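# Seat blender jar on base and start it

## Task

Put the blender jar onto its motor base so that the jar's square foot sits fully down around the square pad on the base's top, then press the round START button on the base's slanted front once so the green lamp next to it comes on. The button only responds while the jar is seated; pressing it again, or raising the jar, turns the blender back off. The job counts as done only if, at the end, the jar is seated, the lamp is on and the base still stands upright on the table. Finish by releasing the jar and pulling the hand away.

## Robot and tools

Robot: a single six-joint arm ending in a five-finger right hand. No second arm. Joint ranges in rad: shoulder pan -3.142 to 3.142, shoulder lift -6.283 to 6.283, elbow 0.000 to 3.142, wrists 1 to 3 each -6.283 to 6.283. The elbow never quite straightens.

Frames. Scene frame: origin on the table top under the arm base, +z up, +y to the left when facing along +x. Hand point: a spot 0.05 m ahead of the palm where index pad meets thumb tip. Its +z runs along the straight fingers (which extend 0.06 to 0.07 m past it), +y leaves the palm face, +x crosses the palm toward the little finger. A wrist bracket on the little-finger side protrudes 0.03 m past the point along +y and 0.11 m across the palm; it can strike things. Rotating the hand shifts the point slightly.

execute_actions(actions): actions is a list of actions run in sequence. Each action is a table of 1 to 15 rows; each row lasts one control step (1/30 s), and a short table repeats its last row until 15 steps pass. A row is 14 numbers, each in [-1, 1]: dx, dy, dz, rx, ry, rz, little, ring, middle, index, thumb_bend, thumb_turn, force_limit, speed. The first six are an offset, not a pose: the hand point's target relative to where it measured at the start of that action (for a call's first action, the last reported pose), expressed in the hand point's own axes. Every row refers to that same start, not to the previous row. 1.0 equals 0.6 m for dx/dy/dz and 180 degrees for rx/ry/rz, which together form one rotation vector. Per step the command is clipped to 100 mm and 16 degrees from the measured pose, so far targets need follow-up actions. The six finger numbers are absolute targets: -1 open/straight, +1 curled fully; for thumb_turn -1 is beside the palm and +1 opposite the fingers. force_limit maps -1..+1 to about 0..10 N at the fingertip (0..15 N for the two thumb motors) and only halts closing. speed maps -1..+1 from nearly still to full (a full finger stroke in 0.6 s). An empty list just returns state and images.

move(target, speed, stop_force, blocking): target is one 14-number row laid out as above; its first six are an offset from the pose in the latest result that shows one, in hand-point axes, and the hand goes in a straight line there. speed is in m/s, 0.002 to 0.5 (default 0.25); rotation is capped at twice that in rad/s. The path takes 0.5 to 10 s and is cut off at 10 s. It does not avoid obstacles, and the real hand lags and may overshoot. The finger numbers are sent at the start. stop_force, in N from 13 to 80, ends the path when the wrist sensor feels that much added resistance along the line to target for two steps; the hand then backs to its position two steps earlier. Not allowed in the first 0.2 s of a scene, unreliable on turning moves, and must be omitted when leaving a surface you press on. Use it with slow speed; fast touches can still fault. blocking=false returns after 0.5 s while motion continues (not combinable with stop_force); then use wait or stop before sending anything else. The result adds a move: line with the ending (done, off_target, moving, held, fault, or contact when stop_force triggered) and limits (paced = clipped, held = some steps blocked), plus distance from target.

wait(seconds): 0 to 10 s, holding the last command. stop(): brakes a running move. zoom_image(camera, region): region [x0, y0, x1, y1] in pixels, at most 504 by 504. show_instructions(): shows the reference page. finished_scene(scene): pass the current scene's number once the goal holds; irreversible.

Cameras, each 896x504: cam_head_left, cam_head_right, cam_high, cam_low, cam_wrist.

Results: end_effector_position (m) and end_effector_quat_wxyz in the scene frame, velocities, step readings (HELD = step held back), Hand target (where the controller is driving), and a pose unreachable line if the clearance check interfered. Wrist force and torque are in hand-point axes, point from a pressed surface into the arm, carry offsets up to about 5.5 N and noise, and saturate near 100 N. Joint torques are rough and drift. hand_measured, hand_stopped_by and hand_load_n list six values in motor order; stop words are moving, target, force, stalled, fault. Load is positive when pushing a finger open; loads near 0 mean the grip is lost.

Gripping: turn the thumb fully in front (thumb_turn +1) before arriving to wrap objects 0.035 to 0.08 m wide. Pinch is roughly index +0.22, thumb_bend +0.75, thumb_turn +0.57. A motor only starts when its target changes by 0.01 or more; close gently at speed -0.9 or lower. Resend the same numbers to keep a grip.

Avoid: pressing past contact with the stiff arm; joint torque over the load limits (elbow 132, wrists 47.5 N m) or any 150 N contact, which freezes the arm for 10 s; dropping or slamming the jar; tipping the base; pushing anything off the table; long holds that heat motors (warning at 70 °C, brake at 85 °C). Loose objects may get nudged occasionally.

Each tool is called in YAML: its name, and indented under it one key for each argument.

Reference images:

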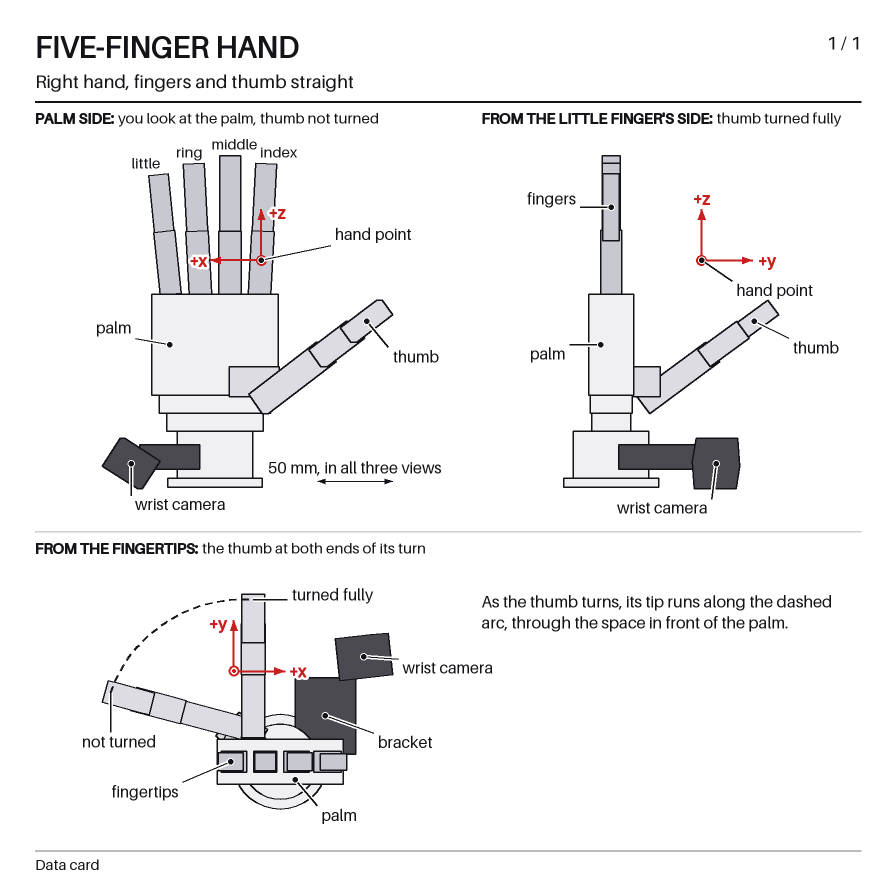

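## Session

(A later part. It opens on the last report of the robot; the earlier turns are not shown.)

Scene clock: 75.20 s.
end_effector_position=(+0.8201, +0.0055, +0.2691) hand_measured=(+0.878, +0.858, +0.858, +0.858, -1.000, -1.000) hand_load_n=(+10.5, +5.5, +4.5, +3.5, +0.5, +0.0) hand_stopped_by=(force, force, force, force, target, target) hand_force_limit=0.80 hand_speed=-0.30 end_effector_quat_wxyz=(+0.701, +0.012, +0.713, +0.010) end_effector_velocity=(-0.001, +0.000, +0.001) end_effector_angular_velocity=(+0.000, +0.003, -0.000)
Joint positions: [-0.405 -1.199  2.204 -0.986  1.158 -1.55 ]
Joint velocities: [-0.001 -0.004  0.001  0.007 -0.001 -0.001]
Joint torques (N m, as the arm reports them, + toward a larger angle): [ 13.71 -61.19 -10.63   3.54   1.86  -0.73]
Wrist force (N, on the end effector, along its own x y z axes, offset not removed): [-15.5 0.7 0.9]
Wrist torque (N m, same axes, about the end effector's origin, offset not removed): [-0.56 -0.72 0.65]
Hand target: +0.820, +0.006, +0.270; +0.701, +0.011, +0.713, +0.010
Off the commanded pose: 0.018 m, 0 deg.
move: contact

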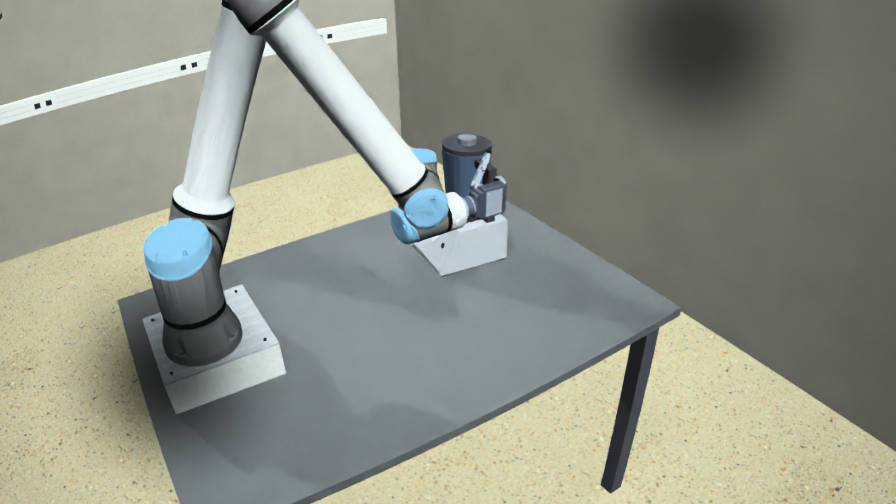

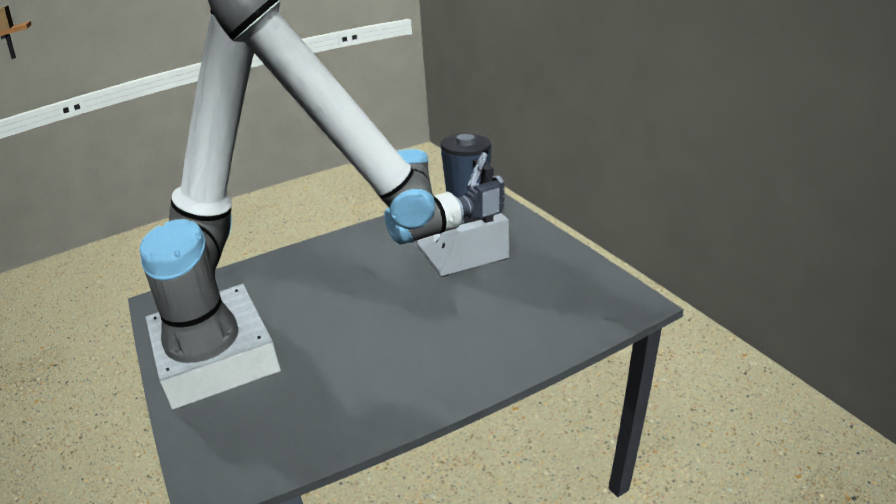

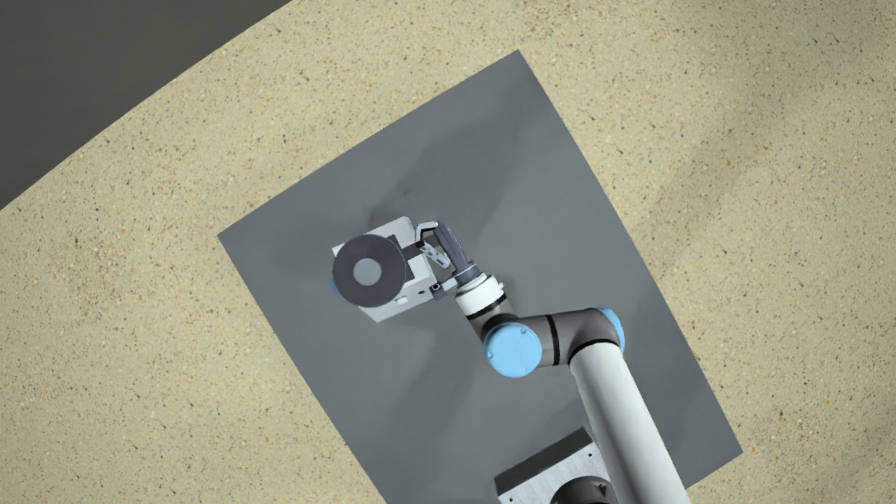

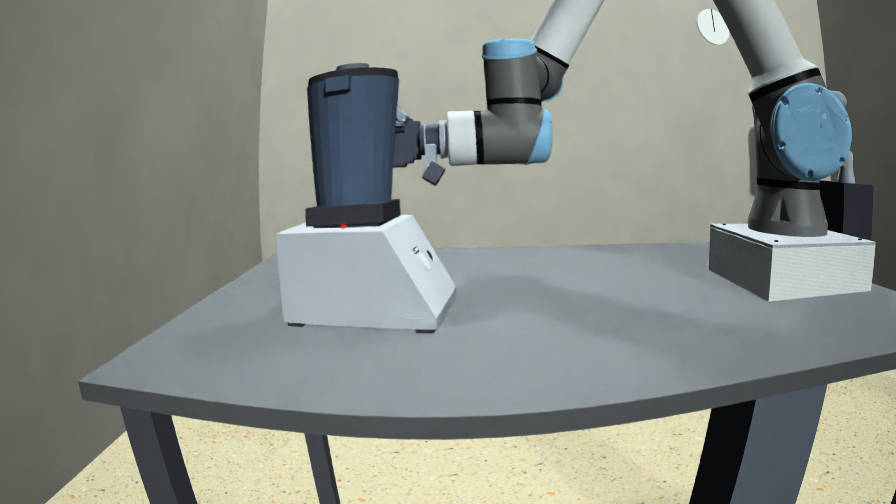

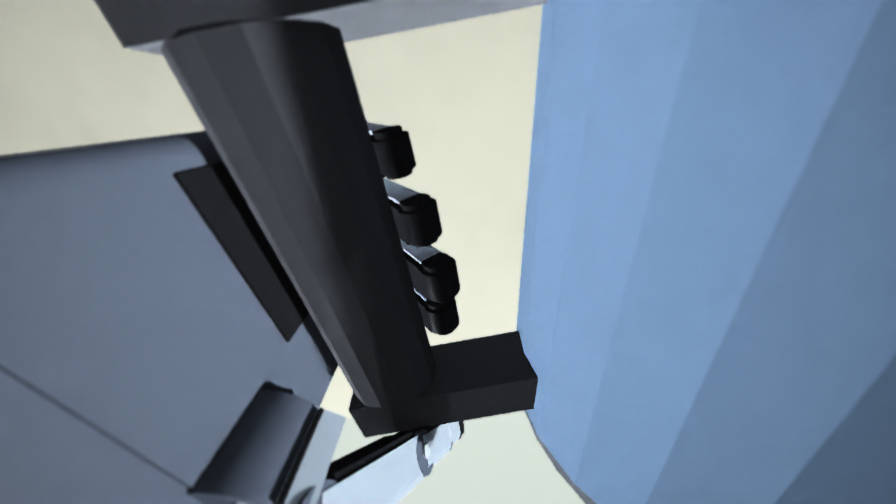

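move:
  target: [0,0,0,0,0,0,-1,-1,-1,-1,-1,-1,0.8,0]

move:
  target: [0,-0.04,0,0,0,0,-1,-1,-1,-1,-1,-1,0.8,0]
  speed: 0.03

move:
  target: [0,-0.03,-0.40,0,0,0,1,1,1,-1,1,-1,0.8,0]
  speed: 0.15

zoom_image:
  camera: "cam_low"
  region: [270,170,500,340]

zoom_image:
  camera: "cam_high"
  region: [300,200,520,400]

Scene clock: 78.17 s.
end_effector_position=(+0.8201, +0.0055, +0.2691) hand_measured=(-1.000, -1.000, -1.000, -1.000, -1.000, -1.000) hand_load_n=(+0.0, +0.0, +0.0, +0.0, +1.0, +0.0) hand_stopped_by=(target, target, target, target, target, target) hand_force_limit=0.80 hand_speed=0.00 end_effector_quat_wxyz=(+0.701, +0.011, +0.713, +0.010) end_effector_velocity=(+0.000, -0.000, +0.001) end_effector_angular_velocity=(-0.001, -0.002, -0.000)
Joint positions: [-0.405 -1.199  2.204 -0.986  1.158 -1.55 ]
Joint velocities: [-0.001 -0.001 -0.    -0.    -0.    -0.   ]
Joint torques (N m, as the arm reports them, + toward a larger angle): [  8.08 -35.72 -14.75  -2.4    3.45  -2.62]
Wrist force (N, on the end effector, along its own x y z axes, offset not removed): [-2.9 0.3 -2.9]
Wrist torque (N m, same axes, about the end effector's origin, offset not removed): [-0.05 -0.84 -0.14]
Hand target: +0.820, +0.006, +0.269; +0.701, +0.012, +0.713, +0.010
Off the commanded pose: 0.000 m, 0 deg.
move: done

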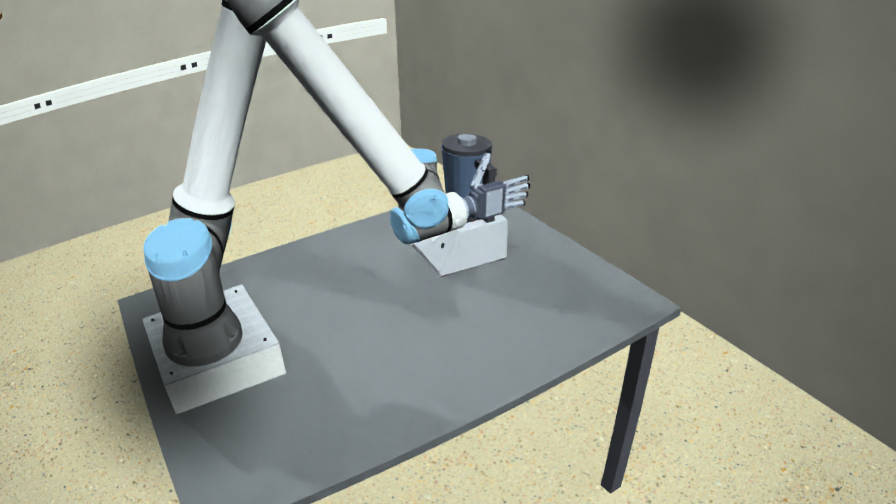

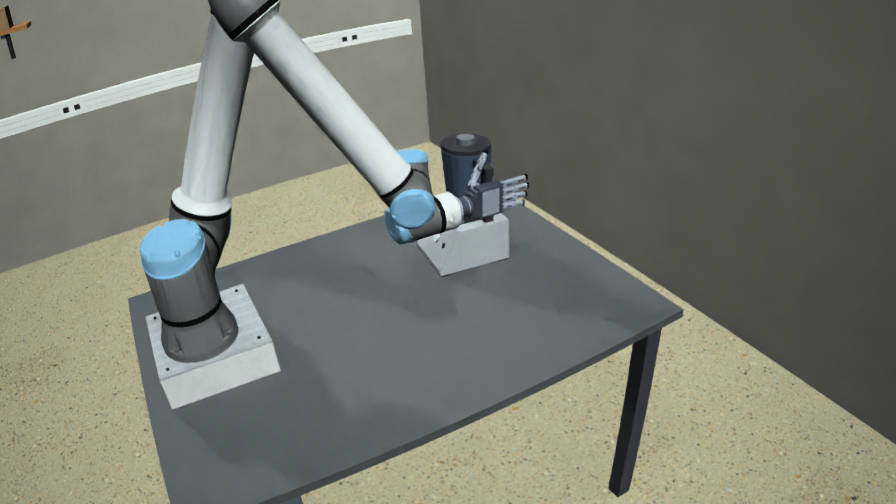

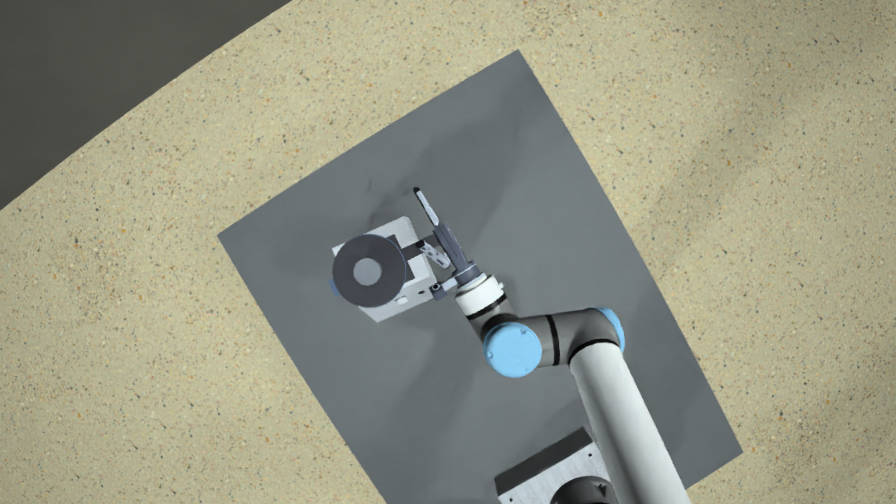

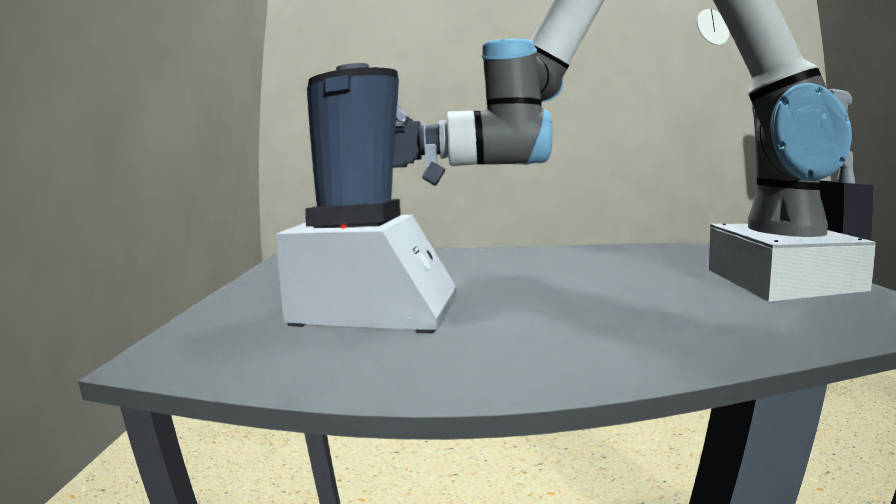

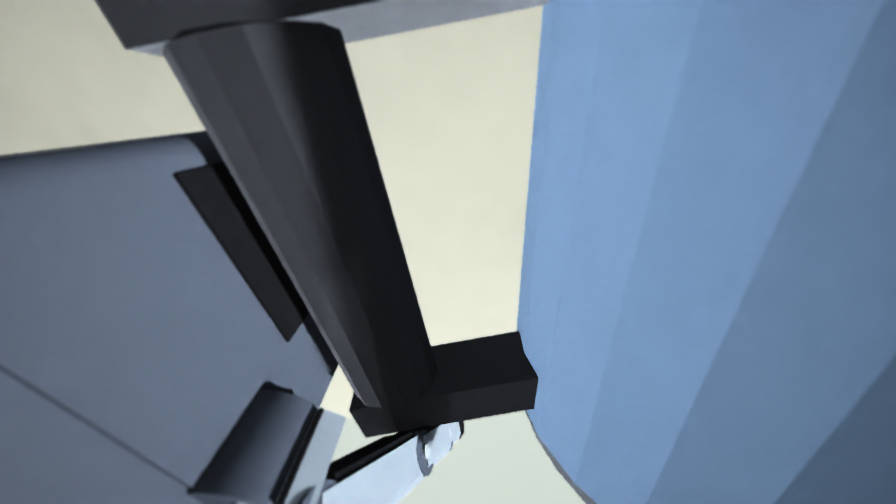

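Scene clock: 79.33 s.
end_effector_position=(+0.8201, -0.0183, +0.2684) hand_measured=(-1.000, -1.000, -1.000, -1.000, -1.000, -1.000) hand_load_n=(+0.0, +0.0, +0.0, +0.0, +0.5, -0.5) hand_stopped_by=(target, target, target, target, target, target) hand_force_limit=0.80 hand_speed=0.00 end_effector_quat_wxyz=(+0.701, +0.011, +0.713, +0.010) end_effector_velocity=(-0.000, -0.002, -0.001) end_effector_angular_velocity=(-0.000, +0.001, +0.001)
Joint positions: [-0.446 -1.195  2.199 -0.984  1.117 -1.551]
Joint velocities: [-0.004  0.001 -0.    -0.    -0.004 -0.001]
Joint torques (N m, as the arm reports them, + toward a larger angle): [-15.91 -40.72 -34.1    0.85  -4.02  -3.38]
Wrist force (N, on the end effector, along its own x y z axes, offset not removed): [4.0 0.5 0.3]
Wrist torque (N m, same axes, about the end effector's origin, offset not removed): [-0.43 -1.10 -0.08]
Hand target: +0.820, -0.018, +0.268; +0.701, +0.011, +0.713, +0.010
Off the commanded pose: 0.000 m, 0 deg.
move: done

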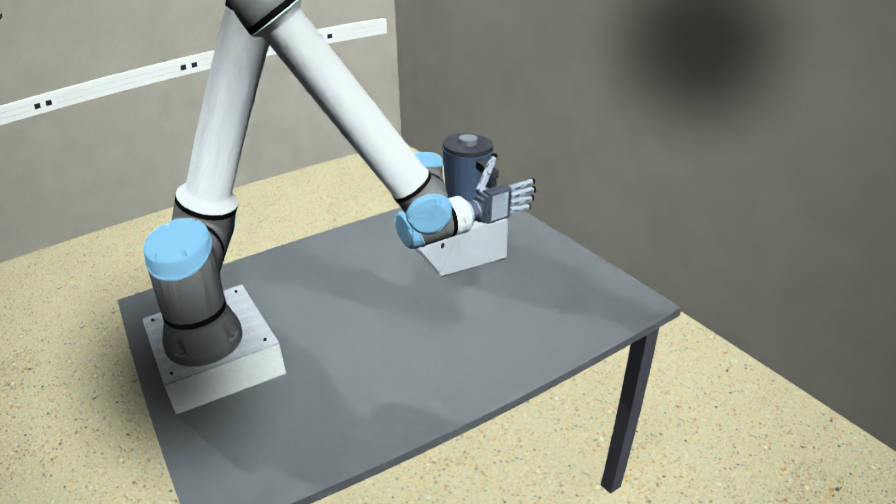

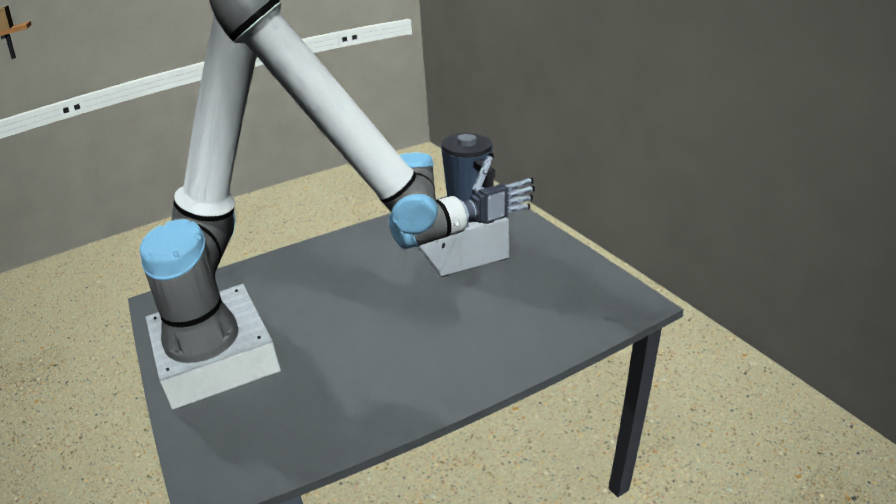

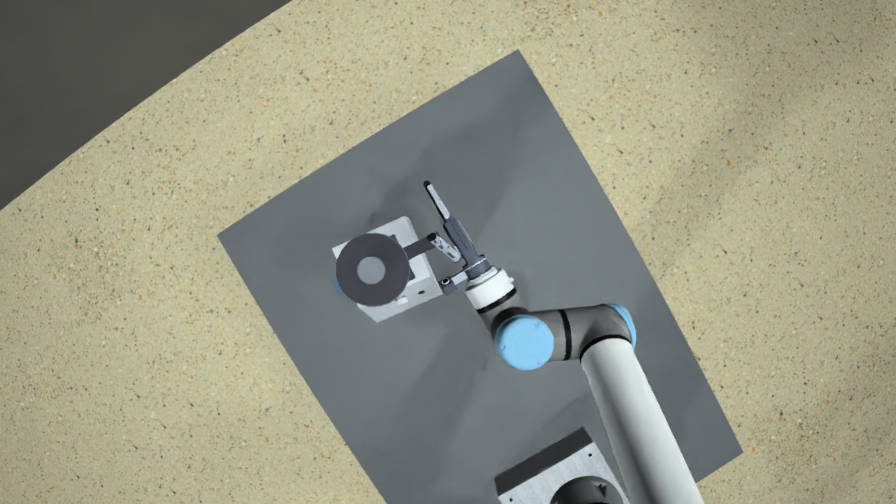

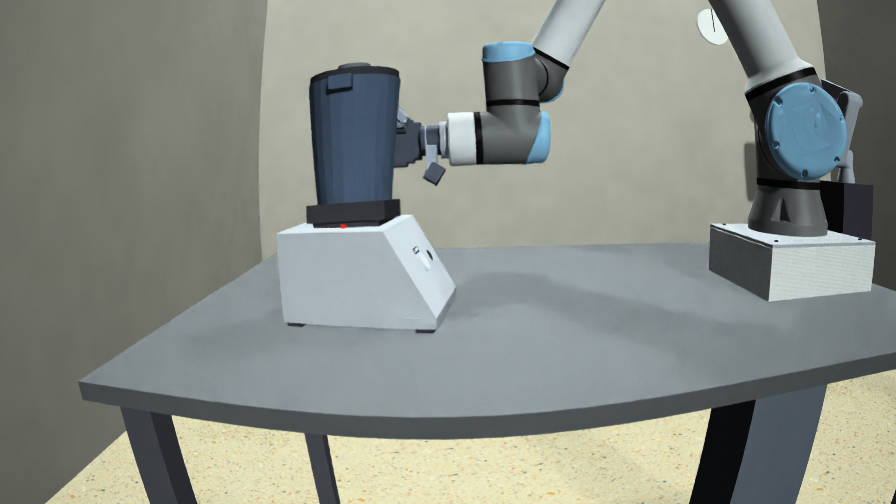

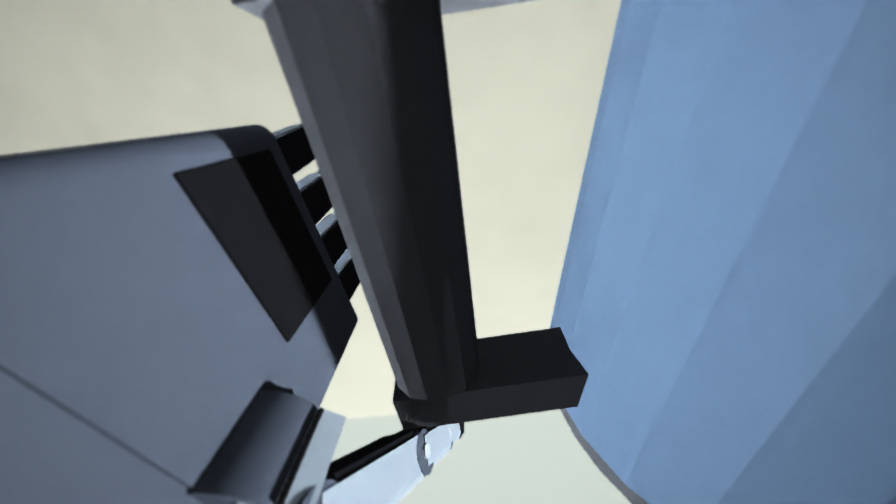

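Scene clock: 81.57 s.
end_effector_position=(+0.5802, -0.0358, +0.2720) hand_measured=(+0.078, -0.064, -0.012, -1.000, +1.000, -1.000) hand_load_n=(+0.0, +0.0, +0.0, +0.0, +0.0, +0.0) hand_stopped_by=(force, force, force, target, target, target) hand_force_limit=0.80 hand_speed=0.00 end_effector_quat_wxyz=(+0.701, +0.011, +0.713, +0.009) end_effector_velocity=(-0.002, -0.001, +0.001) end_effector_angular_velocity=(-0.001, -0.001, +0.000)
Joint positions: [-0.846 -1.503  2.645 -1.114  0.717 -1.564]
Joint velocities: [-0.007 -0.005  0.003  0.001 -0.008 -0.001]
Joint torques (N m, as the arm reports them, + toward a larger angle): [-15.61 -40.86  -6.46   0.15  -4.18  -3.14]
Wrist force (N, on the end effector, along its own x y z axes, offset not removed): [4.8 -0.7 4.4]
Wrist torque (N m, same axes, about the end effector's origin, offset not removed): [-0.65 -0.94 -0.08]
Hand target: +0.580, -0.036, +0.272; +0.701, +0.011, +0.713, +0.009
Off the commanded pose: 0.000 m, 0 deg.
move: done

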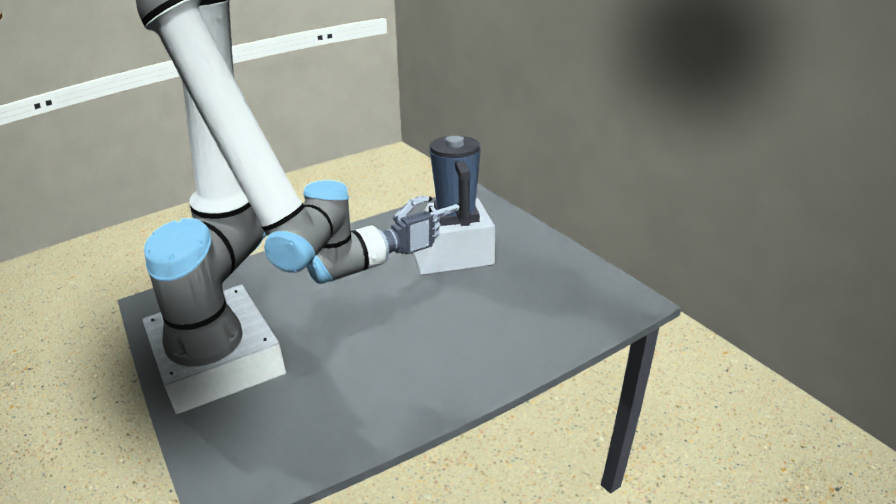

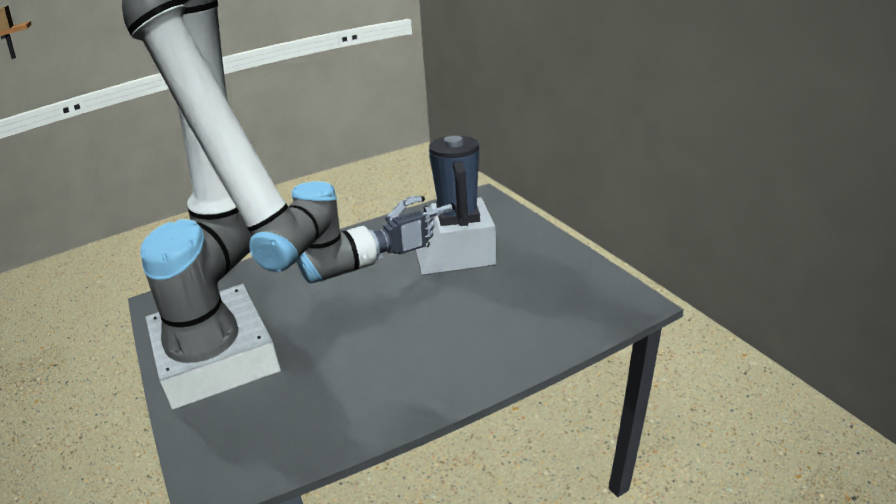

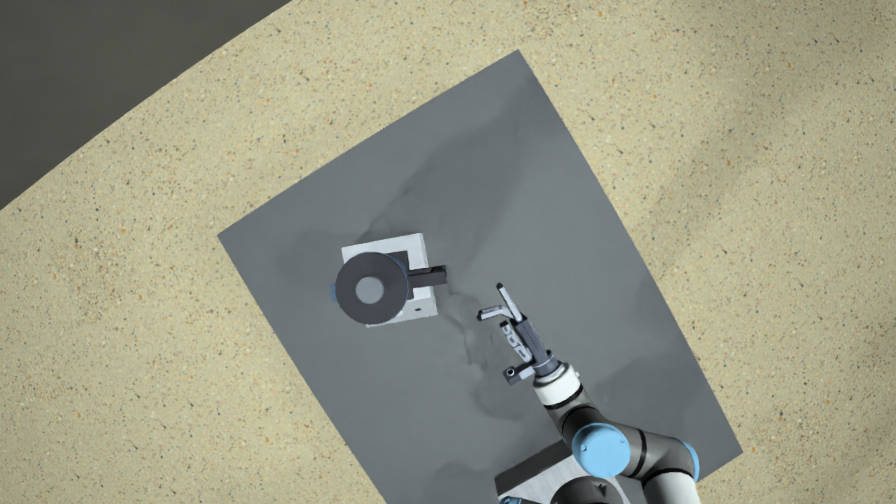

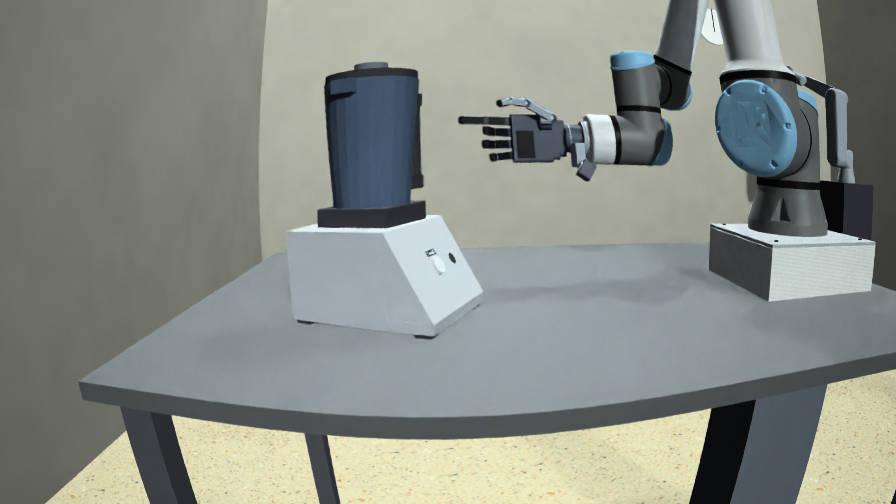

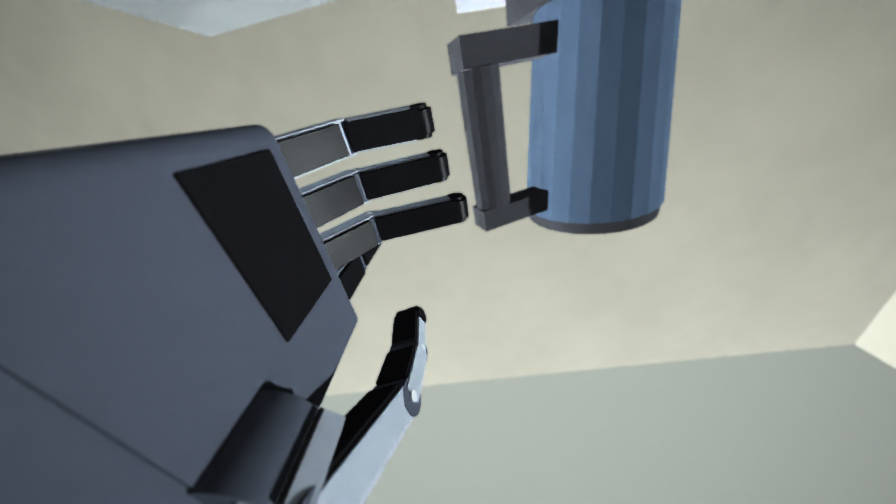

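Region (270, 170, 500, 340) of cam_low's 896x504 image, scaled by 2.191, with more detail than that image has; it fills the top 373 rows of this view, and the rest is white.

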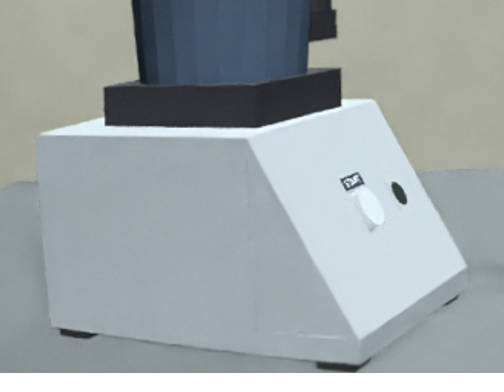

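Region (300, 200, 520, 400) of cam_high's 896x504 image, scaled by 2.291, with more detail than that image has; it fills the top 458 rows of this view, and the rest is white.

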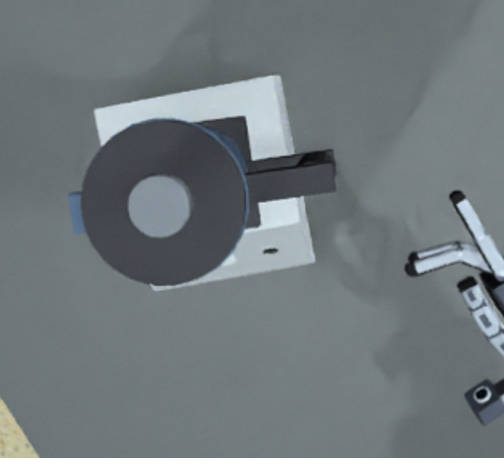

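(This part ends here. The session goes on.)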